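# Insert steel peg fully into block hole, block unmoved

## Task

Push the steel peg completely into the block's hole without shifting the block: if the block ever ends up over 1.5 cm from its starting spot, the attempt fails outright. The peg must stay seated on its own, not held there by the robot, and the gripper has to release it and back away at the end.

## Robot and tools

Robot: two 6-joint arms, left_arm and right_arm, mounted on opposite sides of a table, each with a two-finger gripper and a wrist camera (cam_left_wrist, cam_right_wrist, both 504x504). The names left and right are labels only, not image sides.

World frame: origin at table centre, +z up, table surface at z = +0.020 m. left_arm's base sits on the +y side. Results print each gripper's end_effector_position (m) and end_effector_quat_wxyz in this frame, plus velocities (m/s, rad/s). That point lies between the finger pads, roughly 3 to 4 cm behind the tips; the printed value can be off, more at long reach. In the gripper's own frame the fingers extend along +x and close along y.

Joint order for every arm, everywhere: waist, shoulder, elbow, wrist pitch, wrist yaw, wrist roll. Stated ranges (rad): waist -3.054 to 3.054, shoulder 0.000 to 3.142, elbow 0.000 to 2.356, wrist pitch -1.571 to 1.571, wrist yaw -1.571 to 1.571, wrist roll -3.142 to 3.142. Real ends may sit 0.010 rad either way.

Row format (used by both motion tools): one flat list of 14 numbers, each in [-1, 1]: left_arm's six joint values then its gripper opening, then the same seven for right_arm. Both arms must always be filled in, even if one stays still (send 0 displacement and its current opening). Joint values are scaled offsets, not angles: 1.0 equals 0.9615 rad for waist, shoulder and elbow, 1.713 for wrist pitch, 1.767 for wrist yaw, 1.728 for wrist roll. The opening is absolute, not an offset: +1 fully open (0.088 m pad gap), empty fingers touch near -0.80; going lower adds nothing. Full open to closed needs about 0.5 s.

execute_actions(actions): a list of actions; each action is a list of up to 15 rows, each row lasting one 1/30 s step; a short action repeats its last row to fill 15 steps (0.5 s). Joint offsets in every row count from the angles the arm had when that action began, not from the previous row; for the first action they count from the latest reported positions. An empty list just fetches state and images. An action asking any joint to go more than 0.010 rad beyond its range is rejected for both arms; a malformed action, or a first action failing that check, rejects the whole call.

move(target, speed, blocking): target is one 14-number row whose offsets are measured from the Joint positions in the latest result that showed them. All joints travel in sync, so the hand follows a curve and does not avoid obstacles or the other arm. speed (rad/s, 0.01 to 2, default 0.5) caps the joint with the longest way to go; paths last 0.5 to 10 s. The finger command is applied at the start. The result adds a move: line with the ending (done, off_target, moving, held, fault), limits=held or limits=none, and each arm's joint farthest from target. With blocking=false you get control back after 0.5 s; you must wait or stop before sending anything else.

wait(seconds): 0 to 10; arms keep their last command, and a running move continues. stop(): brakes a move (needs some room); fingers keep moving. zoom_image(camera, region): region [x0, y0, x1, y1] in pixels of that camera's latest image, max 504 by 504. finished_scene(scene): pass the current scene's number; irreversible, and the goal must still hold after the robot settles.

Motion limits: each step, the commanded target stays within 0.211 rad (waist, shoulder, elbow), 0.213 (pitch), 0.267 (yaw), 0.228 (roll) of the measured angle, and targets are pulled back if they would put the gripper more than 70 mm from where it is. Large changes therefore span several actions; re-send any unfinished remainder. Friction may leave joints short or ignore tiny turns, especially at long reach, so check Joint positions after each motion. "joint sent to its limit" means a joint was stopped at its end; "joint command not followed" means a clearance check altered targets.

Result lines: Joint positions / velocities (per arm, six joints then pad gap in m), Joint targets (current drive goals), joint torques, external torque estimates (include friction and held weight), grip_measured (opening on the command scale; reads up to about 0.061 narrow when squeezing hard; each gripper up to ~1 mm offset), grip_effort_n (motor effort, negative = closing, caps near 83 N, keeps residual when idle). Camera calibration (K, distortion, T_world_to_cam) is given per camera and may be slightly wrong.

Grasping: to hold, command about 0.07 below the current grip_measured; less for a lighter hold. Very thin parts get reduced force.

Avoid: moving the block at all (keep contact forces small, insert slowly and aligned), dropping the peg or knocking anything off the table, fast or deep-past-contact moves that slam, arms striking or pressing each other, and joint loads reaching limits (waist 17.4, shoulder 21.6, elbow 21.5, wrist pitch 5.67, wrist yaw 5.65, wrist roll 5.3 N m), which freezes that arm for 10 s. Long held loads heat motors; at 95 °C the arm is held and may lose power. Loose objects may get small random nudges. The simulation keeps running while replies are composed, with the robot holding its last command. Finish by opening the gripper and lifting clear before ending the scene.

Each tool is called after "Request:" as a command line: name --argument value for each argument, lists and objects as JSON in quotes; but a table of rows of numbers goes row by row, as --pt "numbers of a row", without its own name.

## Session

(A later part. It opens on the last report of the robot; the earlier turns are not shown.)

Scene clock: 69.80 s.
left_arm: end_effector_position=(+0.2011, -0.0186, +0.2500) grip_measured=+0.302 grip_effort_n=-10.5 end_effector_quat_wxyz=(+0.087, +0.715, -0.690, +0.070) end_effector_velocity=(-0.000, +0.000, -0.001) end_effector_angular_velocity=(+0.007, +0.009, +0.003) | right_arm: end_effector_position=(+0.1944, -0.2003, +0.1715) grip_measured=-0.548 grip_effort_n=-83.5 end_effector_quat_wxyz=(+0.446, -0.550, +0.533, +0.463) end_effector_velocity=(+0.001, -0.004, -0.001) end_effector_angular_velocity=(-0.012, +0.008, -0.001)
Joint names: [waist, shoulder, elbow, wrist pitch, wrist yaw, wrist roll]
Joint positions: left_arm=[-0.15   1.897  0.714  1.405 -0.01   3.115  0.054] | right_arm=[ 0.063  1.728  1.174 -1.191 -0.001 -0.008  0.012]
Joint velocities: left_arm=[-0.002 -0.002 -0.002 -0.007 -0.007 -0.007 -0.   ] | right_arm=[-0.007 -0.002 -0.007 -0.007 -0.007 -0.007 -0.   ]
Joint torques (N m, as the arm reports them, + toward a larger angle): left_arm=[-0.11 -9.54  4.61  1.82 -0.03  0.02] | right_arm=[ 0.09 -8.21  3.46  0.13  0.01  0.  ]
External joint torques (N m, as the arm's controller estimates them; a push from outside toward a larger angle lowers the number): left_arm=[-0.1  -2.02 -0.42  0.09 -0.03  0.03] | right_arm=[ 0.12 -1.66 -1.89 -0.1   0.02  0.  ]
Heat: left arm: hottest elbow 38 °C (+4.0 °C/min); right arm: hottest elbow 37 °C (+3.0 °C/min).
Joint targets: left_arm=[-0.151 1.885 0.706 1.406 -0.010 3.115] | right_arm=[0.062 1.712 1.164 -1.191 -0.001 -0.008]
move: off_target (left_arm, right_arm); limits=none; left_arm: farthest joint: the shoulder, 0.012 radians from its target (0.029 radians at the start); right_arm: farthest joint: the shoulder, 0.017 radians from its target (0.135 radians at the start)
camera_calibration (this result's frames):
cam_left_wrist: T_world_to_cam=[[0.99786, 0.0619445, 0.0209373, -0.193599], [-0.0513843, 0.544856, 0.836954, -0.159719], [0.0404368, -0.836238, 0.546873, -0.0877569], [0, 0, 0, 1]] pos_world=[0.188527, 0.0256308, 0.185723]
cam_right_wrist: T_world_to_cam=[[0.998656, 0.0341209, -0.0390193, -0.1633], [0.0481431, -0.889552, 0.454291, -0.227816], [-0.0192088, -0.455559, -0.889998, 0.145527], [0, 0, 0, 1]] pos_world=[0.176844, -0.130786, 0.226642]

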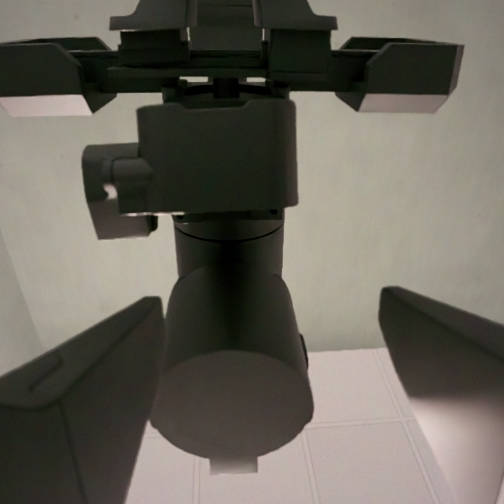

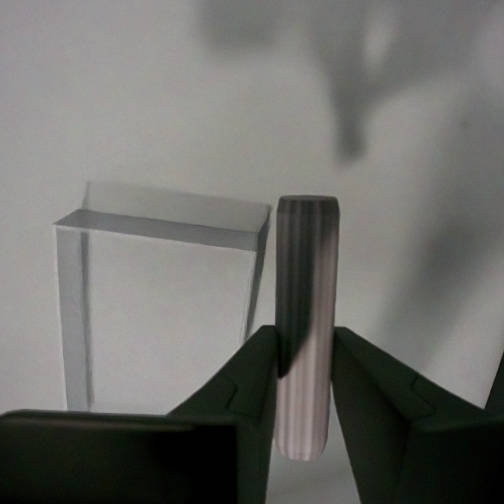

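Request:
move --target '[-0.017,0.111,-0.077,-0.036,0.008,0.015,0.3,-0.013,0,0,0,0,0.006,-0.6]' --speed 0.3

Request:
move --target '[0,0,0,0,0,0,0.3,0,0.09,0.249,0.017,0,0,-0.6]' --speed 0.3

Scene clock: 73.33 s.
left_arm: end_effector_position=(+0.1932, -0.0128, +0.1728) grip_measured=+0.302 grip_effort_n=-10.5 end_effector_quat_wxyz=(+0.005, +0.713, -0.701, -0.002) end_effector_velocity=(+0.002, -0.000, +0.002) end_effector_angular_velocity=(-0.003, +0.007, +0.010) | right_arm: end_effector_position=(+0.1969, -0.2004, +0.1714) grip_measured=-0.548 grip_effort_n=-83.5 end_effector_quat_wxyz=(+0.450, -0.546, +0.537, +0.459) end_effector_velocity=(+0.001, -0.002, +0.000) end_effector_angular_velocity=(-0.007, +0.003, -0.030)
Joint names: [waist, shoulder, elbow, wrist pitch, wrist yaw, wrist roll]
Joint positions: left_arm=[-0.164  1.99   0.648  1.346 -0.     3.131  0.054] | right_arm=[ 0.053  1.728  1.174 -1.191 -0.001 -0.     0.012]
Joint velocities: left_arm=[ 0.002 -0.007  0.002 -0.007 -0.007 -0.007 -0.   ] | right_arm=[-0.007 -0.002 -0.002 -0.007 -0.007  0.022 -0.   ]
Joint torques (N m, as the arm reports them, + toward a larger angle): left_arm=[-0.31 -6.17  4.02  1.72  0.11  0.23] | right_arm=[-0.31 -6.62  4.56  0.06 -0.01  0.03]
External joint torques (N m, as the arm's controller estimates them; a push from outside toward a larger angle lowers the number): left_arm=[-0.35  1.4  -0.4  -0.13  0.11  0.24] | right_arm=[-0.31 -0.04 -0.8  -0.17  0.    0.03]
Heat: left arm: hottest elbow 38 °C (+3.0 °C/min); right arm: hottest elbow 37 °C (+3.0 °C/min).
Joint targets: left_arm=[-0.166 2.004 0.640 1.344 0.005 3.136] | right_arm=[0.050 1.729 1.174 -1.191 -0.001 0.003]
joint sent to its limit (left arm) — the command would take the wrist roll past its upper limit, so that joint was sent only as far as its limit.
move: off_target (left_arm); limits=none; left_arm: farthest joint: the shoulder, 0.014 radians from its target (0.107 radians at the start); right_arm: farthest joint: the waist, 0.003 radians from its target (0.012 radians at the start)
camera_calibration (this result's frames):
cam_left_wrist: T_world_to_cam=[[0.998496, 0.0334476, 0.0434397, -0.188812], [-0.0524279, 0.350816, 0.934976, -0.117916], [0.0160334, -0.935847, 0.352042, -0.00323843], [0, 0, 0, 1]] pos_world=[0.182398, 0.0446515, 0.119591]
cam_right_wrist: T_world_to_cam=[[0.999143, 0.0170752, -0.037695, -0.16955], [0.0323646, -0.890074, 0.454666, -0.225012], [-0.0257878, -0.455497, -0.889864, 0.146767], [0, 0, 0, 1]] pos_world=[0.180472, -0.13053, 0.226517]

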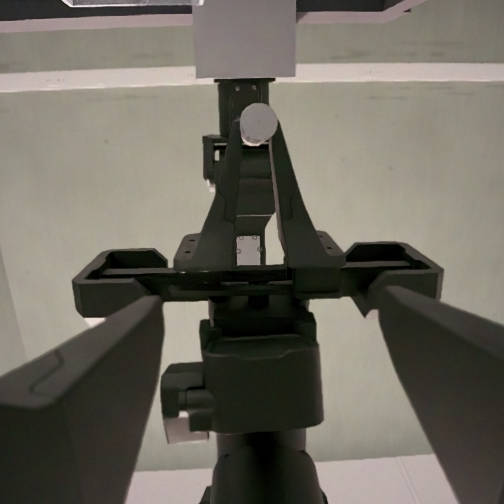

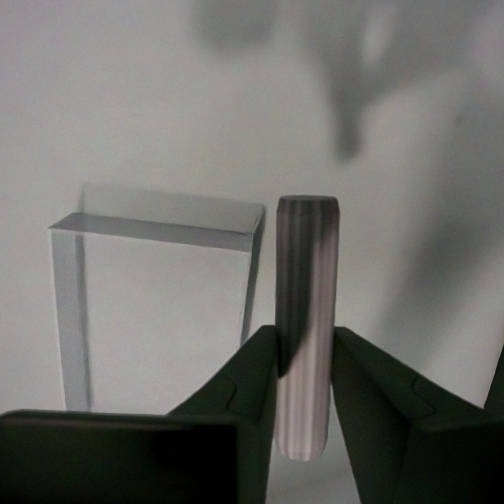

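Scene clock: 74.63 s.
left_arm: end_effector_position=(+0.1932, -0.0128, +0.1728) grip_measured=+0.302 grip_effort_n=-10.5 end_effector_quat_wxyz=(+0.005, +0.713, -0.701, -0.002) end_effector_velocity=(+0.002, +0.001, -0.001) end_effector_angular_velocity=(+0.007, +0.008, +0.020) | right_arm: end_effector_position=(+0.1958, -0.1338, +0.2006) grip_measured=-0.548 grip_effort_n=-83.5 end_effector_quat_wxyz=(+0.496, -0.504, +0.496, +0.505) end_effector_velocity=(-0.000, +0.001, -0.001) end_effector_angular_velocity=(+0.002, +0.007, +0.005)
Joint names: [waist, shoulder, elbow, wrist pitch, wrist yaw, wrist roll]
Joint positions: left_arm=[-0.164  1.99   0.648  1.346 -0.     3.131  0.054] | right_arm=[ 0.053  1.804  1.397 -1.164 -0.001 -0.     0.012]
Joint velocities: left_arm=[-0.002 -0.002 -0.002 -0.007 -0.022 -0.007 -0.   ] | right_arm=[-0.002  0.002 -0.002  0.007 -0.007 -0.007 -0.   ]
Joint torques (N m, as the arm reports them, + toward a larger angle): left_arm=[ 0.12 -8.07  4.94  1.92 -0.04  0.04] | right_arm=[-0.03 -6.26  6.27  0.56 -0.04 -0.09]
External joint torques (N m, as the arm's controller estimates them; a push from outside toward a larger angle lowers the number): left_arm=[ 0.16 -0.58  0.58  0.11 -0.04  0.05] | right_arm=[-0.09  1.27  0.44  0.   -0.02 -0.09]
Heat: left arm: hottest wrist pitch 38 °C (+3.0 °C/min); right arm: hottest elbow 37 °C (+2.0 °C/min).
Joint targets: left_arm=[-0.164 1.990 0.648 1.346 -0.000 3.131] | right_arm=[0.053 1.815 1.413 -1.162 -0.001 -0.000]
move: off_target (right_arm); limits=none; left_arm: farthest joint: the waist, 0.000 radians from its target (0.000 radians at the start); right_arm: farthest joint: the elbow, 0.016 radians from its target (0.240 radians at the start)
camera_calibration (this result's frames):
cam_left_wrist: T_world_to_cam=[[0.998496, 0.0334476, 0.0434397, -0.188812], [-0.0524279, 0.350816, 0.934976, -0.117916], [0.0160334, -0.935847, 0.352042, -0.00323843], [0, 0, 0, 1]] pos_world=[0.182398, 0.0446515, 0.119591]
cam_right_wrist: T_world_to_cam=[[0.999029, 0.023674, -0.0371681, -0.167631], [0.0335097, -0.955875, 0.291856, -0.155387], [-0.0286187, -0.292818, -0.95574, 0.238516], [0, 0, 0, 1]] pos_world=[0.179501, -0.0747207, 0.267079]

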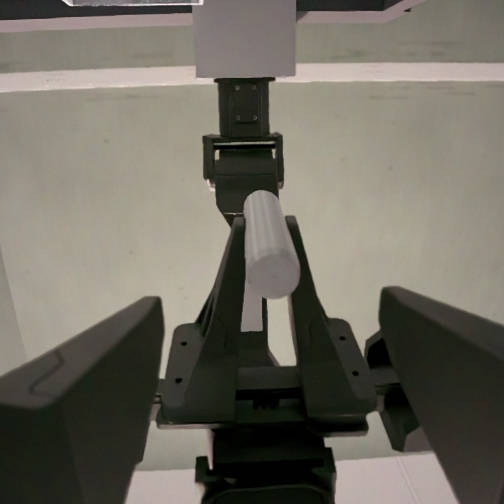

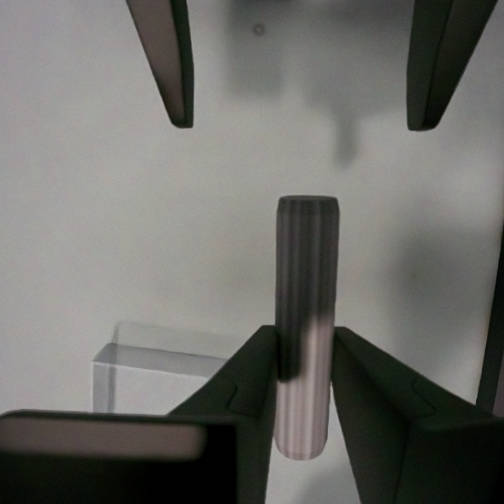

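Request:
move --target '[0.007,0.11,0.195,-0.053,0,0,0,0,0,0,0,0,0,-0.6]' --speed 0.2

Scene clock: 79.10 s.
left_arm: end_effector_position=(+0.1957, -0.0537, +0.1741) grip_measured=+0.002 grip_effort_n=-12.3 end_effector_quat_wxyz=(+0.006, +0.714, -0.700, -0.002) end_effector_velocity=(-0.000, -0.001, -0.002) end_effector_angular_velocity=(+0.007, +0.008, +0.005) | right_arm: end_effector_position=(+0.1958, -0.1338, +0.2006) grip_measured=-0.548 grip_effort_n=-83.5 end_effector_quat_wxyz=(+0.496, -0.504, +0.496, +0.505) end_effector_velocity=(-0.002, -0.002, +0.000) end_effector_angular_velocity=(-0.007, +0.007, +0.024)
Joint names: [waist, shoulder, elbow, wrist pitch, wrist yaw, wrist roll]
Joint positions: left_arm=[-0.16   2.079  0.828  1.257 -0.     3.131  0.039] | right_arm=[ 0.053  1.804  1.397 -1.164 -0.001 -0.     0.012]
Joint velocities: left_arm=[-0.002  0.002  0.002 -0.007 -0.007 -0.007 -0.   ] | right_arm=[ 0.002 -0.002 -0.002 -0.007 -0.007 -0.022  0.   ]
Joint torques (N m, as the arm reports them, + toward a larger angle): left_arm=[ 0.37 -7.55  6.52  1.74 -0.01  0.05] | right_arm=[-0.22 -7.39  5.11  0.44  0.08 -0.04]
External joint torques (N m, as the arm's controller estimates them; a push from outside toward a larger angle lowers the number): left_arm=[ 0.36  1.    1.7  -0.07 -0.01  0.06] | right_arm=[-0.21  0.22 -0.77 -0.12  0.08 -0.05]
Heat: left arm: hottest wrist pitch 38 °C (+2.0 °C/min); right arm: hottest elbow 38 °C (+3.0 °C/min).
Joint targets: left_arm=[-0.157 2.096 0.835 1.255 -0.000 3.131] | right_arm=[0.053 1.804 1.397 -1.164 -0.001 -0.000]
move: off_target (left_arm); limits=none; left_arm: farthest joint: the shoulder, 0.017 radians from its target (0.106 radians at the start); right_arm: farthest joint: the waist, 0.000 radians from its target (0.000 radians at the start)
camera_calibration (this result's frames):
cam_left_wrist: T_world_to_cam=[[0.998359, 0.0373557, 0.0434002, -0.189823], [-0.0538087, 0.352752, 0.934169, -0.104049], [0.0195871, -0.934971, 0.354183, -0.0430643], [0, 0, 0, 1]] pos_world=[0.184756, 0.00353061, 0.120691]
cam_right_wrist: T_world_to_cam=[[0.999029, 0.023674, -0.0371681, -0.167631], [0.0335097, -0.955875, 0.291856, -0.155387], [-0.0286187, -0.292818, -0.95574, 0.238516], [0, 0, 0, 1]] pos_world=[0.179501, -0.0747207, 0.267079]

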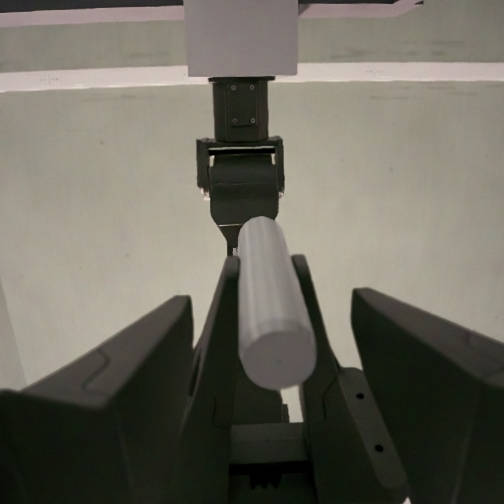

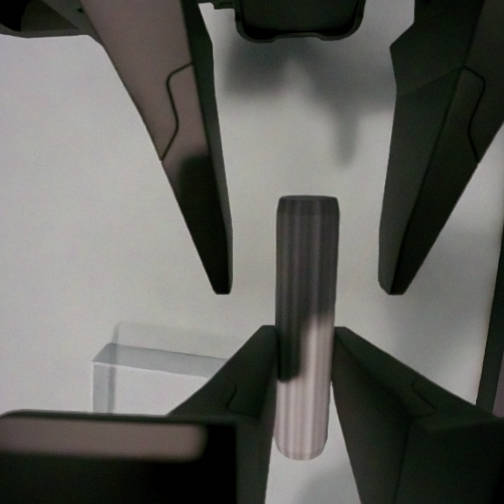

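Request:
move --target '[0,0,0,0,0,0,-0.6,0,0,0,0,0,0,-0.6]'

Scene clock: 81.80 s.
left_arm: end_effector_position=(+0.1957, -0.0537, +0.1741) grip_measured=-0.535 grip_effort_n=-83.5 end_effector_quat_wxyz=(+0.006, +0.714, -0.700, -0.002) end_effector_velocity=(+0.002, +0.001, +0.001) end_effector_angular_velocity=(+0.002, +0.008, +0.019) | right_arm: end_effector_position=(+0.1958, -0.1340, +0.2006) grip_measured=-0.548 grip_effort_n=-83.5 end_effector_quat_wxyz=(+0.495, -0.504, +0.496, +0.505) end_effector_velocity=(+0.001, +0.001, +0.000) end_effector_angular_velocity=(+0.007, +0.007, -0.015)
Joint names: [waist, shoulder, elbow, wrist pitch, wrist yaw, wrist roll]
Joint positions: left_arm=[-0.16   2.079  0.828  1.257  0.     3.131  0.013] | right_arm=[ 0.053  1.804  1.397 -1.164 -0.001 -0.     0.012]
Joint velocities: left_arm=[-0.002 -0.007 -0.002 -0.007 -0.022 -0.007 -0.   ] | right_arm=[-0.007 -0.002 -0.002  0.007 -0.007  0.007 -0.   ]
Joint torques (N m, as the arm reports them, + toward a larger angle): left_arm=[-0.15 -9.35  5.57  1.89  0.03  0.06] | right_arm=[ 0.04 -7.77  4.83  0.5   0.03 -0.01]
External joint torques (N m, as the arm's controller estimates them; a push from outside toward a larger angle lowers the number): left_arm=[-0.17 -0.8   0.77  0.08  0.03  0.07] | right_arm=[ 0.1  -0.19 -1.01 -0.04  0.03 -0.02]
Heat: left arm: hottest wrist pitch 38 °C (+2.0 °C/min); right arm: hottest elbow 38 °C (+3.0 °C/min).
Joint targets: left_arm=[-0.160 2.079 0.828 1.257 -0.000 3.131] | right_arm=[0.053 1.804 1.397 -1.163 -0.001 -0.000]
move: done; limits=none; left_arm: farthest joint: the waist, 0.000 radians from its target (0.000 radians at the start); right_arm: farthest joint: the waist, 0.000 radians from its target (0.000 radians at the start)
camera_calibration (this result's frames):
cam_left_wrist: T_world_to_cam=[[0.998373, 0.0369749, 0.0434025, -0.189789], [-0.0536762, 0.352772, 0.934168, -0.104077], [0.0192296, -0.934978, 0.354183, -0.0429947], [0, 0, 0, 1]] pos_world=[0.18472, 0.00353365, 0.120691]
cam_right_wrist: T_world_to_cam=[[0.999043, 0.0236458, -0.0367917, -0.167769], [0.0333941, -0.955654, 0.292592, -0.155643], [-0.0282416, -0.29354, -0.955529, 0.238256], [0, 0, 0, 1]] pos_world=[0.179535, -0.0748359, 0.267028]

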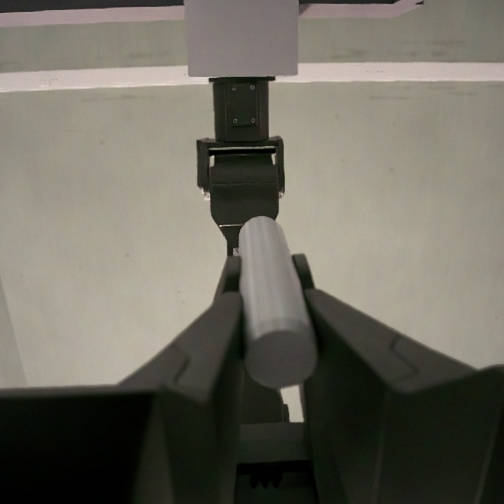

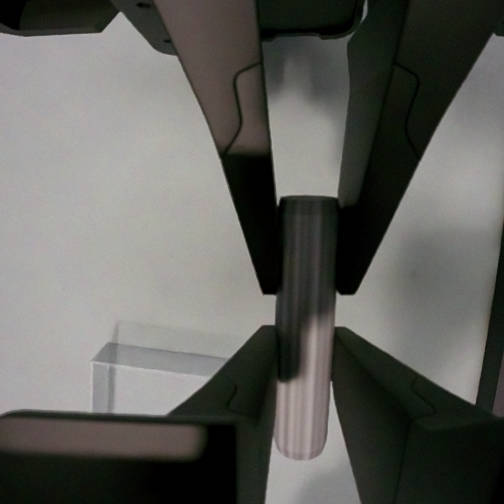

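Request:
move --target '[0,0,0,0,0,0,-0.6,0,0,0,0,0,0,0.2]'

Request:
move --target '[0,0,0,0,0,0,-0.6,0,-0.2,0,-0.11,0,0,0.2]'

Request:
move --target '[0,0,0,0,0,-0.905,-0.6,0,0,0,0,0,0,1]' --speed 1.5

Scene clock: 85.40 s.
left_arm: end_effector_position=(+0.1957, -0.0537, +0.1732) grip_measured=-0.535 grip_effort_n=-83.5 end_effector_quat_wxyz=(+0.005, +0.714, -0.700, -0.003) end_effector_velocity=(-0.002, +0.001, -0.001) end_effector_angular_velocity=(+0.007, +0.007, -0.010) | right_arm: end_effector_position=(+0.1958, -0.1340, +0.2006) grip_measured=+0.197 grip_effort_n=11.4 end_effector_quat_wxyz=(+0.495, -0.504, +0.496, +0.505) end_effector_velocity=(-0.003, +0.001, -0.001) end_effector_angular_velocity=(+0.002, +0.022, +0.005)
Joint names: [waist, shoulder, elbow, wrist pitch, wrist yaw, wrist roll]
Joint positions: left_arm=[-0.16   2.079  0.828  1.253  0.     3.131  0.013] | right_arm=[ 0.053  1.804  1.397 -1.164 -0.001 -0.     0.049]
Joint velocities: left_arm=[-0.002 -0.002 -0.002 -0.007  0.007 -0.007 -0.   ] | right_arm=[-0.002  0.002 -0.002  0.007 -0.022 -0.007  0.   ]
Joint torques (N m, as the arm reports them, + toward a larger angle): left_arm=[-0.17 -9.38  5.51  2.17 -0.03  0.08] | right_arm=[ 0.08 -7.64  5.21  0.43 -0.03  0.01]
External joint torques (N m, as the arm's controller estimates them; a push from outside toward a larger angle lowers the number): left_arm=[-0.15 -0.84  0.72  0.36 -0.03  0.09] | right_arm=[ 0.06 -0.1  -0.65 -0.14 -0.01  0.01]
Heat: left arm: hottest wrist pitch 39 °C (+3.0 °C/min); right arm: hottest elbow 38 °C (+2.0 °C/min).
Joint targets: left_arm=[-0.160 2.079 0.828 1.257 0.000 3.131] | right_arm=[0.053 1.804 1.397 -1.164 -0.001 -0.000]
move: done; limits=none; left_arm: farthest joint: the wrist pitch, 0.004 radians from its target (0.000 radians at the start); right_arm: farthest joint: the waist, 0.000 radians from its target (0.000 radians at the start)
camera_calibration (this result's frames):
cam_left_wrist: T_world_to_cam=[[0.998377, 0.0368092, 0.0434669, -0.189773], [-0.0536048, 0.349207, 0.935511, -0.103736], [0.0192565, -0.936322, 0.350613, -0.0421622], [0, 0, 0, 1]] pos_world=[0.184716, 0.00373332, 0.120078]
cam_right_wrist: T_world_to_cam=[[0.999043, 0.0236458, -0.0367917, -0.167769], [0.0333941, -0.955654, 0.292592, -0.155643], [-0.0282416, -0.29354, -0.955529, 0.238256], [0, 0, 0, 1]] pos_world=[0.179535, -0.0748359, 0.267028]

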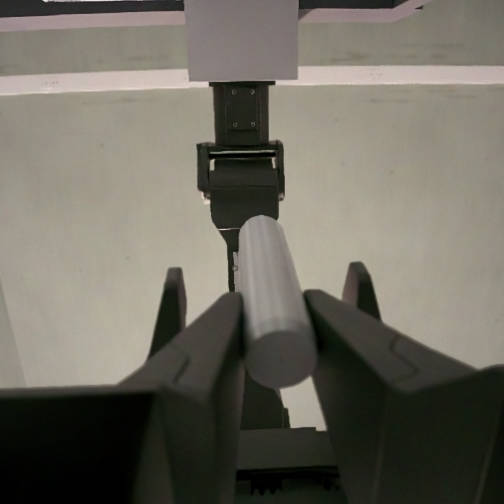

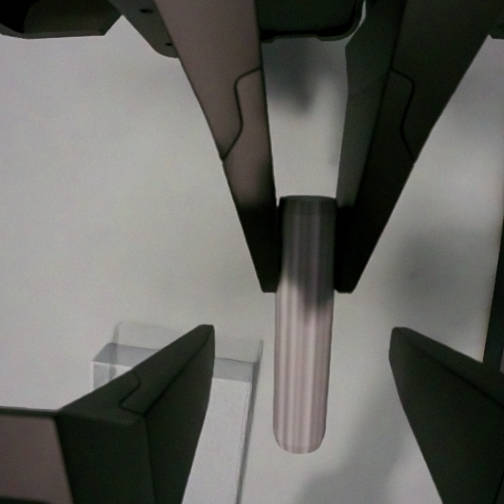

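Scene clock: 86.33 s.
left_arm: end_effector_position=(+0.1957, -0.0537, +0.1728) grip_measured=-0.535 grip_effort_n=-83.5 end_effector_quat_wxyz=(+0.004, +0.714, -0.700, -0.004) end_effector_velocity=(-0.002, +0.001, -0.001) end_effector_angular_velocity=(+0.007, -0.007, -0.010) | right_arm: end_effector_position=(+0.1966, -0.1792, +0.2532) grip_measured=+0.198 grip_effort_n=11.4 end_effector_quat_wxyz=(+0.494, -0.505, +0.497, +0.504) end_effector_velocity=(+0.002, -0.002, +0.000) end_effector_angular_velocity=(-0.007, -0.007, -0.010)
Joint names: [waist, shoulder, elbow, wrist pitch, wrist yaw, wrist roll]
Joint positions: left_arm=[-0.16   2.079  0.828  1.251  0.     3.131  0.013] | right_arm=[ 0.053  1.621  1.397 -1.351 -0.001 -0.     0.049]
Joint velocities: left_arm=[-0.002 -0.002 -0.002 -0.007  0.007  0.007 -0.   ] | right_arm=[-0.002 -0.002 -0.002 -0.007  0.007  0.007  0.   ]
Joint torques (N m, as the arm reports them, + toward a larger angle): left_arm=[ 0.06 -9.43  5.51  2.06  0.01  0.07] | right_arm=[ 0.09 -7.44  5.08  0.24 -0.01 -0.04]
External joint torques (N m, as the arm's controller estimates them; a push from outside toward a larger angle lowers the number): left_arm=[ 0.08 -0.84  0.69  0.24  0.01  0.08] | right_arm=[ 0.11 -1.12 -0.84 -0.3   0.   -0.04]
Heat: left arm: hottest wrist pitch 39 °C (+3.0 °C/min); right arm: hottest elbow 38 °C (+2.0 °C/min).
Joint targets: left_arm=[-0.160 2.079 0.828 1.253 0.000 3.131] | right_arm=[0.053 1.611 1.397 -1.353 -0.001 -0.000]
move: done; limits=none; left_arm: farthest joint: the wrist pitch, 0.002 radians from its target (0.000 radians at the start); right_arm: farthest joint: the shoulder, 0.009 radians from its target (0.192 radians at the start)
camera_calibration (this result's frames):
cam_left_wrist: T_world_to_cam=[[0.998378, 0.0367263, 0.0434988, -0.189766], [-0.053569, 0.347422, 0.936177, -0.103565], [0.0192699, -0.936989, 0.348826, -0.0417465], [0, 0, 0, 1]] pos_world=[0.184714, 0.00383403, 0.119772]
cam_right_wrist: T_world_to_cam=[[0.999046, 0.0234914, -0.0368177, -0.16557], [0.0333726, -0.954418, 0.296601, -0.215032], [-0.0281719, -0.297547, -0.954292, 0.274321], [0, 0, 0, 1]] pos_world=[0.180316, -0.119717, 0.319465]

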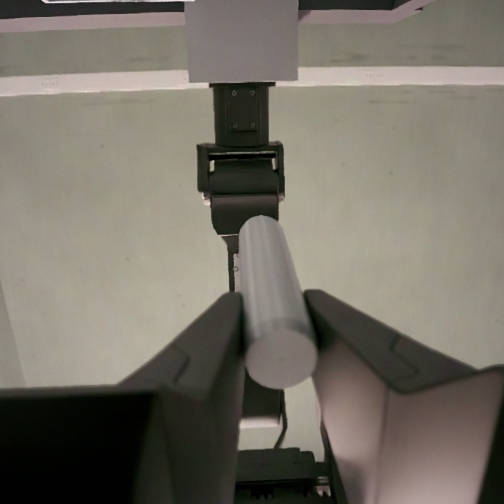

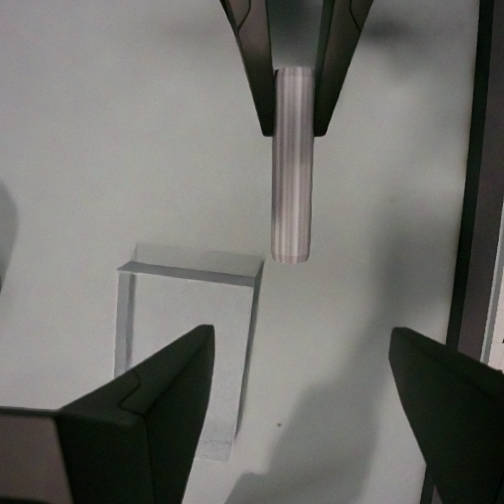

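Scene clock: 88.17 s.
left_arm: end_effector_position=(+0.1957, -0.0537, +0.1723) grip_measured=-0.535 grip_effort_n=-83.5 end_effector_quat_wxyz=(+0.504, +0.506, -0.495, -0.495) end_effector_velocity=(-0.002, +0.001, -0.001) end_effector_angular_velocity=(+0.007, +0.022, -0.010) | right_arm: end_effector_position=(+0.1966, -0.1792, +0.2532) grip_measured=+0.980 grip_effort_n=11.4 end_effector_quat_wxyz=(+0.494, -0.505, +0.497, +0.504) end_effector_velocity=(-0.003, -0.003, -0.002) end_effector_angular_velocity=(-0.017, +0.022, +0.005)
Joint names: [waist, shoulder, elbow, wrist pitch, wrist yaw, wrist roll]
Joint positions: left_arm=[-0.16   2.079  0.828  1.249  0.     1.572  0.013] | right_arm=[ 0.053  1.621  1.397 -1.351 -0.001 -0.     0.087]
Joint velocities: left_arm=[-0.002 -0.002 -0.002 -0.007  0.007 -0.022 -0.   ] | right_arm=[-0.002  0.002 -0.007 -0.007 -0.022 -0.007 -0.   ]
Joint torques (N m, as the arm reports them, + toward a larger angle): left_arm=[-0.01 -9.45  5.6   2.06 -0.02 -0.16] | right_arm=[-0.26 -6.03  5.27  0.5   0.01 -0.07]
External joint torques (N m, as the arm's controller estimates them; a push from outside toward a larger angle lowers the number): left_arm=[ 0.   -0.87  0.78  0.24 -0.02 -0.1 ] | right_arm=[-0.28  0.18 -0.57 -0.03  0.02 -0.07]
Heat: left arm: hottest shoulder 39 °C (+2.0 °C/min); right arm: hottest elbow 38 °C (+2.0 °C/min).
Joint targets: left_arm=[-0.160 2.079 0.828 1.251 0.000 1.567] | right_arm=[0.053 1.621 1.397 -1.351 -0.001 -0.000]
move: done; limits=none; left_arm: farthest joint: the wrist roll, 0.005 radians from its target (1.564 radians at the start); right_arm: farthest joint: the waist, 0.000 radians from its target (0.000 radians at the start)
camera_calibration (this result's frames):
cam_left_wrist: T_world_to_cam=[[0.0551888, 0.0200238, -0.998275, 0.173421], [0.928586, 0.366447, 0.0586865, -0.143066], [0.36699, -0.930224, 0.00162988, -0.049426], [0, 0, 0, 1]] pos_world=[0.141417, 0.0029761, 0.181598]
cam_right_wrist: T_world_to_cam=[[0.999046, 0.0234914, -0.0368177, -0.16557], [0.0333726, -0.954418, 0.296601, -0.215032], [-0.0281719, -0.297547, -0.954292, 0.274321], [0, 0, 0, 1]] pos_world=[0.180316, -0.119717, 0.319465]

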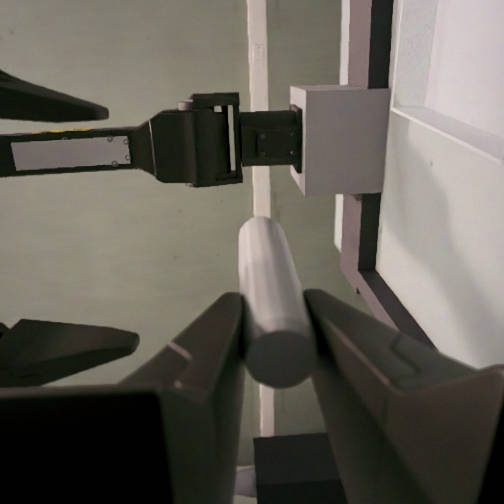

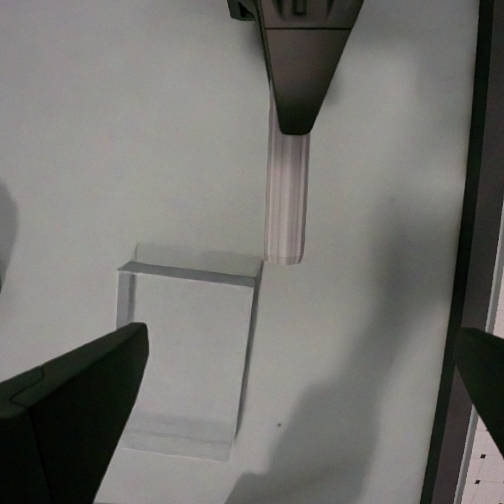

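Request:
move --target '[-0.5,-0.5,0.396,-1,0,-0.5,-0.6,0,-0.4,0,0,0,0,1]' --speed 1.3

Request:
move --target '[-0.539,0,0,-0.422,0,-0.414,-0.6,0.3,0.6,-0.3,1,0,0,1]' --speed 1.3

Scene clock: 96.13 s.
left_arm: end_effector_position=(+0.0005, +0.0718, +0.2069) grip_measured=-0.535 grip_effort_n=-83.5 end_effector_quat_wxyz=(+0.321, +0.506, -0.057, -0.799) end_effector_velocity=(+0.003, +0.000, -0.003) end_effector_angular_velocity=(+0.006, -0.016, +0.017) | right_arm: end_effector_position=(+0.1973, -0.2158, +0.3468) grip_measured=+0.980 grip_effort_n=11.4 end_effector_quat_wxyz=(+0.578, -0.402, +0.396, +0.589) end_effector_velocity=(+0.001, -0.002, +0.001) end_effector_angular_velocity=(-0.003, +0.015, -0.025)
Joint names: [waist, shoulder, elbow, wrist pitch, wrist yaw, wrist roll]
Joint positions: left_arm=[-0.639  1.613  1.196 -0.465  0.     0.714  0.013] | right_arm=[ 0.053  1.245  1.397 -1.351 -0.001 -0.     0.087]
Joint velocities: left_arm=[-0.002  0.002 -0.002 -0.007 -0.022 -0.007  0.   ] | right_arm=[-0.007 -0.002  0.002 -0.007 -0.007  0.022 -0.   ]
Joint torques (N m, as the arm reports them, + toward a larger angle): left_arm=[-0.2  -9.77  9.57  1.5   0.   -0.1 ] | right_arm=[ 0.1  -4.54  5.33  1.15  0.01 -0.02]
External joint torques (N m, as the arm's controller estimates them; a push from outside toward a larger angle lowers the number): left_arm=[-0.22 -2.69  2.76  0.08 -0.02 -0.08] | right_arm=[ 0.14 -0.81 -0.81  0.    0.02 -0.03]
Heat: left arm: hottest shoulder 41 °C (+4.1 °C/min); right arm: hottest elbow 38 °C (+2.0 °C/min).
Joint targets: left_arm=[-0.641 1.598 1.209 -0.464 0.000 0.709] | right_arm=[0.053 1.236 1.397 -1.351 -0.001 -0.000]
move: off_target (left_arm); limits=none; left_arm: farthest joint: the shoulder, 0.015 radians from its target (0.481 radians at the start); right_arm: farthest joint: the shoulder, 0.009 radians from its target (0.384 radians at the start)
camera_calibration (this result's frames):
cam_left_wrist: T_world_to_cam=[[-0.402971, 0.808693, -0.428522, 0.0419124], [0.914666, 0.372047, -0.158013, 0.0346162], [0.0316462, -0.455629, -0.889607, 0.289464], [0, 0, 0, 1]] pos_world=[-0.0239332, 0.0851152, 0.28094]
cam_right_wrist: T_world_to_cam=[[0.998818, 0.0365746, -0.0320085, -0.160699], [0.0341073, -0.996638, -0.0744987, -0.158354], [-0.0346257, 0.073319, -0.996707, 0.448787], [0, 0, 0, 1]] pos_world=[0.181449, -0.184849, 0.430368]

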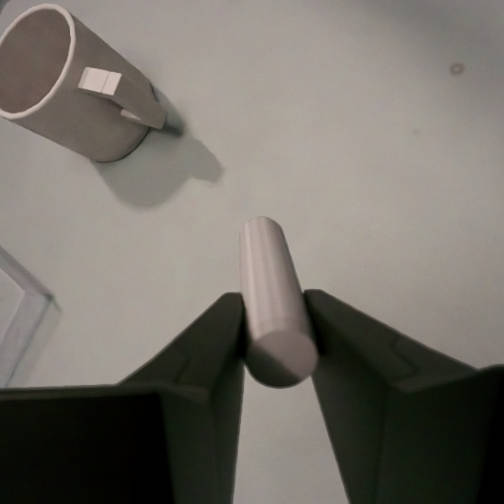

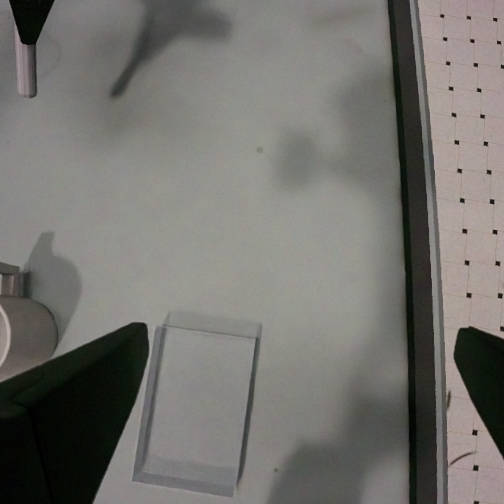

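Scene clock: 98.17 s.
left_arm: end_effector_position=(-0.0398, +0.2937, +0.1572) grip_measured=-0.535 grip_effort_n=-83.5 end_effector_quat_wxyz=(+0.203, +0.687, +0.210, -0.666) end_effector_velocity=(+0.002, +0.001, +0.000) end_effector_angular_velocity=(-0.002, -0.010, +0.005) | right_arm: end_effector_position=(+0.0473, +0.0289, +0.2822) grip_measured=+0.980 grip_effort_n=11.4 end_effector_quat_wxyz=(+0.584, -0.130, +0.096, +0.796) end_effector_velocity=(+0.002, +0.001, +0.002) end_effector_angular_velocity=(+0.014, -0.020, -0.002)
Joint names: [waist, shoulder, elbow, wrist pitch, wrist yaw, wrist roll]
Joint positions: left_arm=[-1.154  1.613  1.196 -1.186  0.     0.003  0.013] | right_arm=[ 0.339  1.807  1.122  0.36  -0.001 -0.     0.087]
Joint velocities: left_arm=[-0.002 -0.002 -0.002 -0.007 -0.007 -0.007  0.   ] | right_arm=[-0.002 -0.002 -0.002  0.007  0.007 -0.022 -0.   ]
Joint torques (N m, as the arm reports them, + toward a larger angle): left_arm=[-0.41 -6.74  6.64  0.07  0.   -0.15] | right_arm=[ 0.14 -6.47  4.25  2.01  0.02 -0.02]
External joint torques (N m, as the arm's controller estimates them; a push from outside toward a larger angle lowers the number): left_arm=[-0.41 -0.67  0.93 -0.2   0.01 -0.15] | right_arm=[ 0.15  1.93 -2.41  0.22  0.02 -0.03]
Heat: left arm: hottest shoulder 41 °C (+4.0 °C/min); right arm: hottest elbow 38 °C (+2.0 °C/min).
Joint targets: left_arm=[-1.157 1.613 1.196 -1.187 0.000 -0.002] | right_arm=[0.342 1.822 1.109 0.362 -0.001 -0.000]
move: off_target (right_arm); limits=none; left_arm: farthest joint: the wrist roll, 0.005 radians from its target (0.715 radians at the start); right_arm: farthest joint: the shoulder, 0.015 radians from its target (0.577 radians at the start)
camera_calibration (this result's frames):
cam_left_wrist: T_world_to_cam=[[-0.513939, 0.857616, 0.0190059, -0.264174], [0.798013, 0.469859, 0.37737, -0.136495], [0.314708, 0.209112, -0.925868, 0.169317], [0, 0, 0, 1]] pos_world=[-0.0801299, 0.255287, 0.213295]
cam_right_wrist: T_world_to_cam=[[0.942612, 0.333841, -0.0058123, -0.0352731], [0.19008, -0.550847, -0.812673, 0.273886], [-0.274505, 0.76493, -0.582691, 0.235719], [0, 0, 0, 1]] pos_world=[0.0458946, -0.0176635, 0.359726]

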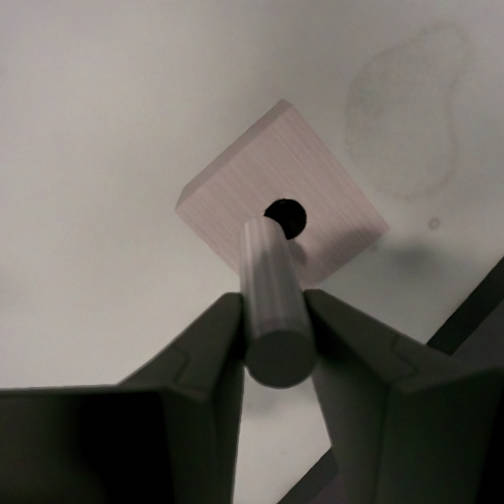

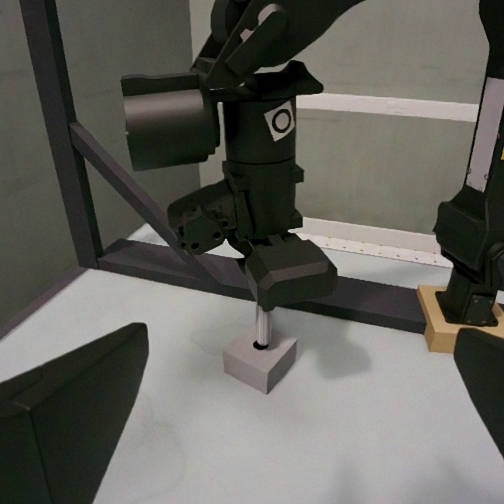

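Request:
move --target '[-0.043,0,-0.06,0.035,0,0,-0.6,0,0.3,0,0.27,0,0,1]'

Request:
zoom_image --camera "cam_left_wrist" --region '[200,170,320,290]'

Request:
zoom_image --camera "cam_right_wrist" --region '[170,200,370,400]'

Scene clock: 105.83 s.
left_arm: end_effector_position=(-0.0450, +0.3027, +0.1449) grip_measured=-0.535 grip_effort_n=-83.5 end_effector_quat_wxyz=(+0.192, +0.688, +0.196, -0.672) end_effector_velocity=(+0.001, -0.003, -0.000) end_effector_angular_velocity=(-0.022, -0.005, -0.010) | right_arm: end_effector_position=(+0.0358, +0.0657, +0.2387) grip_measured=+0.980 grip_effort_n=11.4 end_effector_quat_wxyz=(+0.590, -0.055, +0.040, +0.804) end_effector_velocity=(+0.002, +0.000, +0.002) end_effector_angular_velocity=(+0.005, +0.008, -0.011)
Joint names: [waist, shoulder, elbow, wrist pitch, wrist yaw, wrist roll]
Joint positions: left_arm=[-1.192  1.613  1.147 -1.127  0.     0.003  0.013] | right_arm=[ 0.339  2.079  1.122  0.821 -0.001 -0.     0.087]
Joint velocities: left_arm=[-0.002 -0.002 -0.002  0.007 -0.022  0.007  0.   ] | right_arm=[-0.002 -0.002 -0.002  0.007  0.007  0.007 -0.   ]
Joint torques (N m, as the arm reports them, + toward a larger angle): left_arm=[-0.1  -6.55  5.44  0.36 -0.02  0.04] | right_arm=[ 0.03 -7.84  5.03  1.95 -0.02 -0.07]
External joint torques (N m, as the arm's controller estimates them; a push from outside toward a larger angle lowers the number): left_arm=[-0.11 -0.58 -0.24  0.04 -0.01  0.04] | right_arm=[-0.01  1.66 -0.82  0.19 -0.02 -0.08]
Heat: left arm: hottest shoulder 41 °C (+3.0 °C/min); right arm: hottest elbow 38 °C (+2.0 °C/min).
Joint targets: left_arm=[-1.195 1.613 1.138 -1.125 0.000 0.003] | right_arm=[0.339 2.095 1.122 0.822 -0.001 -0.000]
move: off_target (right_arm); limits=none; left_arm: farthest joint: the elbow, 0.008 radians from its target (0.058 radians at the start); right_arm: farthest joint: the shoulder, 0.017 radians from its target (0.289 radians at the start)
camera_calibration (this result's frames):
cam_left_wrist: T_world_to_cam=[[-0.481046, 0.8765, 0.0184767, -0.278495], [0.818079, 0.441207, 0.368894, -0.121077], [0.315184, 0.19257, -0.929288, 0.163218], [0, 0, 0, 1]] pos_world=[-0.0863622, 0.26609, 0.201487]
cam_right_wrist: T_world_to_cam=[[0.942481, 0.334257, 0.0011825, -0.03864], [0.141601, -0.396052, -0.907244, 0.275205], [-0.302785, 0.855228, -0.420603, 0.135479], [0, 0, 0, 1]] pos_world=[0.0384693, 0.00604569, 0.306707]

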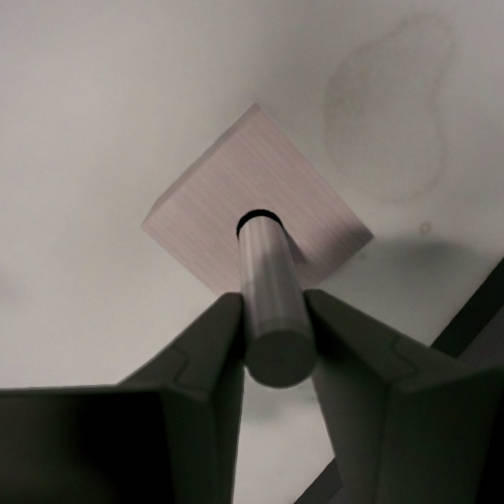

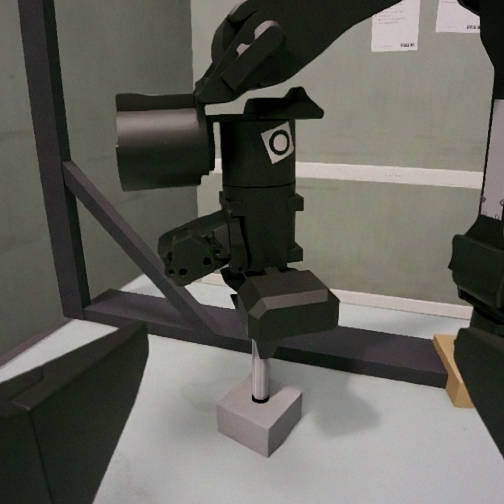

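Region (200, 170, 320, 290) of cam_left_wrist's 504x504 image, scaled by 4.200, with more detail than that image has.

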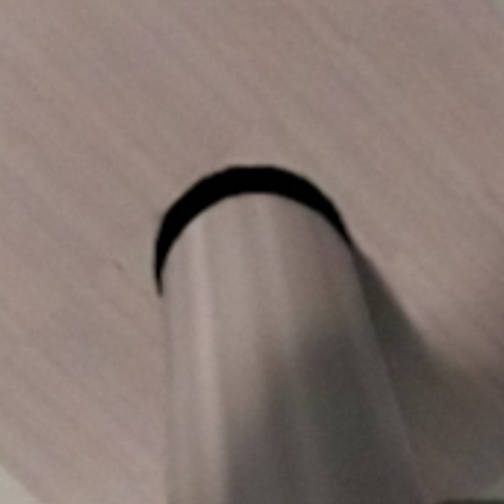

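Region (170, 200, 370, 400) of cam_right_wrist's 504x504 image, scaled by 2.520, with more detail than that image has.

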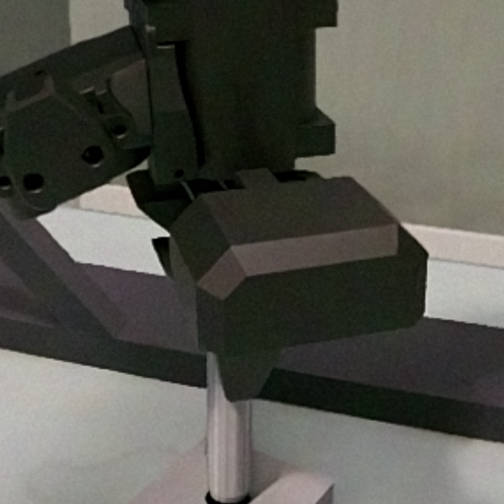

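Request:
execute_actions --actions '[[[0,0.014,-0.012,0.004,0,0,-0.6,0,0,0,0,0,0,1],[0,0.015,-0.016,0.007,0,0,-0.6,0,0,0,0,0,0,1],[0,0.016,-0.02,0.010,0,0,-0.6,0,0,0,0,0,0,1],[0,0.017,-0.024,0.012,0,0,-0.6,0,0,0,0,0,0,1],[0,0.018,-0.028,0.015,0,0,-0.6,0,0,0,0,0,0,1],[0,0.020,-0.032,0.018,0,0,-0.6,0,0,0,0,0,0,1],[0,0.021,-0.036,0.021,0,0,-0.6,0,0,0,0,0,0,1],[0,0.022,-0.04,0.024,0,0,-0.6,0,0,0,0,0,0,1],[0,0.023,-0.044,0.027,0,0,-0.6,0,0,0,0,0,0,1],[0,0.024,-0.048,0.029,0,0,-0.6,0,0,0,0,0,0,1]]]'

Request:
zoom_image --camera "cam_right_wrist" --region '[200,340,320,460]'

Scene clock: 111.53 s.
left_arm: end_effector_position=(-0.0450, +0.3028, +0.1328) grip_measured=-0.535 grip_effort_n=-83.5 end_effector_quat_wxyz=(+0.191, +0.688, +0.196, -0.672) end_effector_velocity=(+0.003, -0.001, -0.002) end_effector_angular_velocity=(-0.005, -0.006, +0.010) | right_arm: end_effector_position=(+0.0358, +0.0657, +0.2388) grip_measured=+0.980 grip_effort_n=11.4 end_effector_quat_wxyz=(+0.590, -0.055, +0.040, +0.804) end_effector_velocity=(-0.004, -0.001, +0.005) end_effector_angular_velocity=(+0.018, +0.016, +0.023)
Joint names: [waist, shoulder, elbow, wrist pitch, wrist yaw, wrist roll]
Joint positions: left_arm=[-1.193  1.625  1.11  -1.08   0.     0.003  0.013] | right_arm=[ 0.339  2.079  1.122  0.821 -0.001 -0.     0.087]
Joint velocities: left_arm=[ 0.002 -0.002 -0.012  0.007 -0.007 -0.007 -0.   ] | right_arm=[ 0.002 -0.002 -0.002  0.022 -0.022  0.007 -0.   ]
Joint torques (N m, as the arm reports them, + toward a larger angle): left_arm=[-0.03 -5.42  5.4   0.31 -0.02  0.03] | right_arm=[ 0.1  -9.33  4.93  1.78 -0.01  0.  ]
External joint torques (N m, as the arm's controller estimates them; a push from outside toward a larger angle lowers the number): left_arm=[-0.03  0.67 -0.26 -0.01 -0.01  0.03] | right_arm=[ 0.04  0.24 -0.94  0.   -0.01 -0.01]
Heat: left arm: hottest shoulder 40 °C (+2.0 °C/min); right arm: hottest elbow 38 °C (+2.0 °C/min).
Joint targets: left_arm=[-1.193 1.636 1.101 -1.077 0.000 0.003] | right_arm=[0.339 2.079 1.122 0.820 -0.001 -0.000]
camera_calibration (this result's frames):
cam_left_wrist: T_world_to_cam=[[-0.480736, 0.876669, 0.018563, -0.278427], [0.817769, 0.440596, 0.370309, -0.116692], [0.316459, 0.193201, -0.928723, 0.151756], [0, 0, 0, 1]] pos_world=[-0.0864477, 0.266183, 0.18932]
cam_right_wrist: T_world_to_cam=[[0.942481, 0.334257, 0.00119673, -0.0386439], [0.141497, -0.395722, -0.907404, 0.275305], [-0.302832, 0.855381, -0.420257, 0.135413], [0, 0, 0, 1]] pos_world=[0.0384736, 0.00603176, 0.306767]

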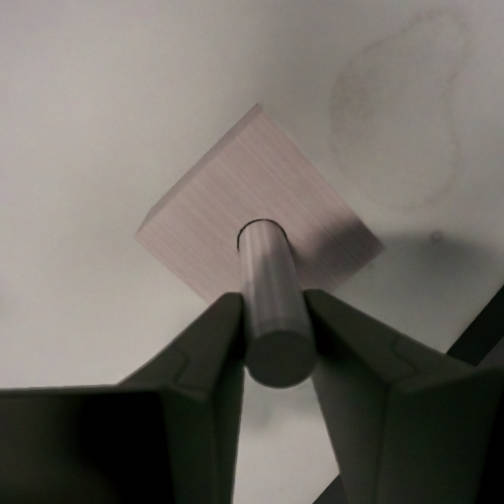

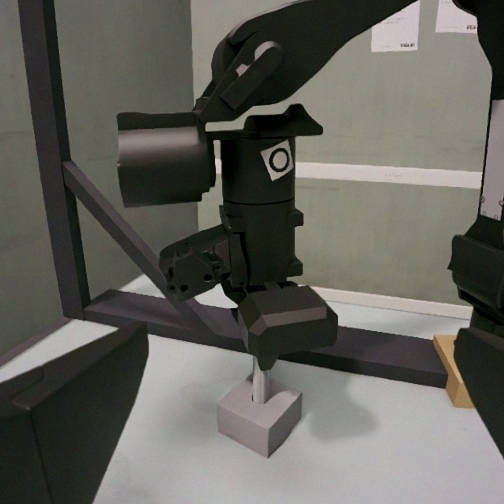

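Region (200, 340, 320, 460) of cam_right_wrist's 504x504 image, scaled by 4.200, with more detail than that image has.

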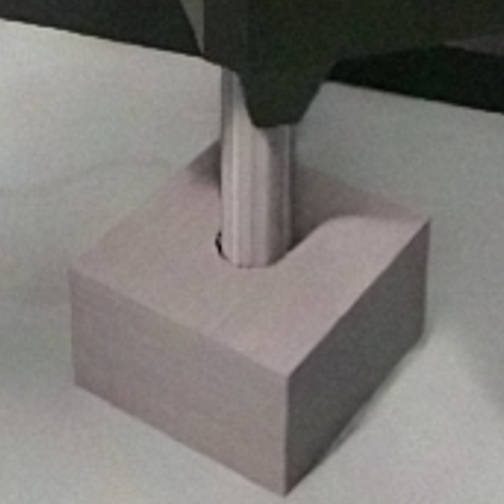

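Request:
execute_actions --actions '[[[0,0.013,-0.013,0.005,0,0,-0.6,0,0,0,0,0,0,1],[0,0.015,-0.017,0.008,0,0,-0.6,0,0,0,0,0,0,1],[0,0.016,-0.02,0.011,0,0,-0.6,0,0,0,0,0,0,1],[0,0.018,-0.024,0.014,0,0,-0.6,0,0,0,0,0,0,1],[0,0.019,-0.028,0.017,0,0,-0.6,0,0,0,0,0,0,1],[0,0.021,-0.031,0.02,0,0,-0.6,0,0,0,0,0,0,1],[0,0.022,-0.035,0.023,0,0,-0.6,0,0,0,0,0,0,1],[0,0.024,-0.038,0.026,0,0,-0.6,0,0,0,0,0,0,1],[0,0.025,-0.042,0.029,0,0,-0.6,0,0,0,0,0,0,1],[0,0.027,-0.045,0.031,0,0,-0.6,0,0,0,0,0,0,1]],[[0,0.013,-0.012,0.005,0,0,-0.6,0,0,0,0,0,0,1],[0,0.015,-0.016,0.008,0,0,-0.6,0,0,0,0,0,0,1],[0,0.017,-0.019,0.011,0,0,-0.6,0,0,0,0,0,0,1],[0,0.019,-0.022,0.014,0,0,-0.6,0,0,0,0,0,0,1],[0,0.02,-0.026,0.017,0,0,-0.6,0,0,0,0,0,0,1],[0,0.022,-0.029,0.02,0,0,-0.6,0,0,0,0,0,0,1],[0,0.024,-0.033,0.023,0,0,-0.6,0,0,0,0,0,0,1],[0,0.026,-0.036,0.026,0,0,-0.6,0,0,0,0,0,0,1],[0,0.027,-0.04,0.029,0,0,-0.6,0,0,0,0,0,0,1],[0,0.029,-0.043,0.031,0,0,-0.6,0,0,0,0,0,0,1]],[[0,0.013,-0.012,0.005,0,0,-0.6,0,0,0,0,0,0,1],[0,0.015,-0.016,0.008,0,0,-0.6,0,0,0,0,0,0,1],[0,0.017,-0.019,0.011,0,0,-0.6,0,0,0,0,0,0,1],[0,0.019,-0.022,0.014,0,0,-0.6,0,0,0,0,0,0,1],[0,0.021,-0.025,0.016,0,0,-0.6,0,0,0,0,0,0,1]]]'

Scene clock: 120.30 s.
left_arm: end_effector_position=(-0.0461, +0.3021, +0.1058) grip_measured=-0.535 grip_effort_n=-83.5 end_effector_quat_wxyz=(+0.192, +0.686, +0.196, -0.674) end_effector_velocity=(+0.000, -0.002, +0.000) end_effector_angular_velocity=(-0.010, +0.002, -0.005) | right_arm: end_effector_position=(+0.0358, +0.0657, +0.2388) grip_measured=+0.980 grip_effort_n=11.4 end_effector_quat_wxyz=(+0.590, -0.055, +0.040, +0.804) end_effector_velocity=(-0.004, -0.002, -0.004) end_effector_angular_velocity=(-0.015, +0.006, +0.023)
Joint names: [waist, shoulder, elbow, wrist pitch, wrist yaw, wrist roll]
Joint positions: left_arm=[-1.193  1.66   1.034 -0.964  0.     0.003  0.013] | right_arm=[ 0.339  2.079  1.122  0.821 -0.001 -0.     0.087]
Joint velocities: left_arm=[ 0.002 -0.002 -0.002  0.007 -0.007  0.007 -0.   ] | right_arm=[ 0.002  0.002 -0.002 -0.007 -0.022  0.007 -0.   ]
Joint torques (N m, as the arm reports them, + toward a larger angle): left_arm=[ 0.06 -4.45  4.47  1.12 -0.03  0.05] | right_arm=[-0.03 -9.4   4.92  1.86  0.   -0.1 ]
External joint torques (N m, as the arm's controller estimates them; a push from outside toward a larger angle lowers the number): left_arm=[ 0.04  1.67 -0.98  0.79 -0.02  0.05] | right_arm=[-0.11  0.04 -0.9   0.11  0.01 -0.11]
External joint torques at the end of the 1st action: left_arm=[-0.02  0.79 -0.34  0.07  0.04  0.03] | right_arm=[ 0.34  0.17 -0.59  0.05 -0.04 -0.04]
External joint torques at the end of the 2nd action: left_arm=[ 0.05  0.81 -0.25  0.07  0.05  0.1 ] | right_arm=[ 0.11  0.18 -0.6   0.05  0.02 -0.07]
Heat: left arm: hottest shoulder 40 °C (+2.0 °C/min); right arm: hottest shoulder 39 °C (+3.0 °C/min).
Joint targets: left_arm=[-1.193 1.678 1.019 -0.952 0.000 0.003] | right_arm=[0.339 2.079 1.122 0.821 -0.001 -0.000]
camera_calibration (this result's frames):
cam_left_wrist: T_world_to_cam=[[-0.480647, 0.876725, 0.0182391, -0.277833], [0.819554, 0.44171, 0.364998, -0.10521], [0.311947, 0.190383, -0.93083, 0.128048], [0, 0, 0, 1]] pos_world=[-0.0872579, 0.265677, 0.16266]
cam_right_wrist: T_world_to_cam=[[0.942481, 0.334257, 0.00119673, -0.0386439], [0.141497, -0.395722, -0.907404, 0.275305], [-0.302832, 0.855381, -0.420257, 0.135413], [0, 0, 0, 1]] pos_world=[0.0384736, 0.00603176, 0.306767]

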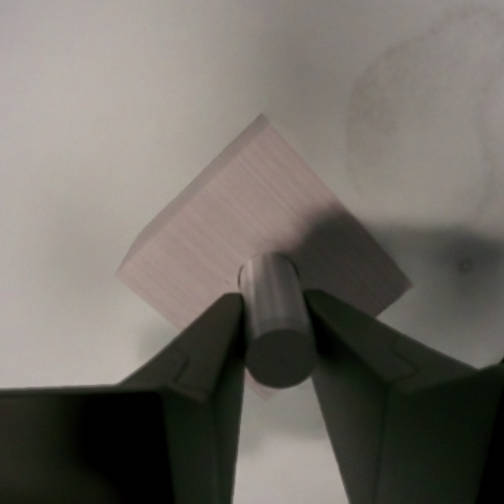

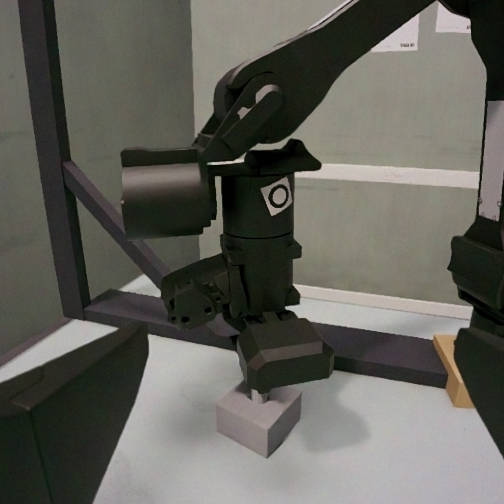

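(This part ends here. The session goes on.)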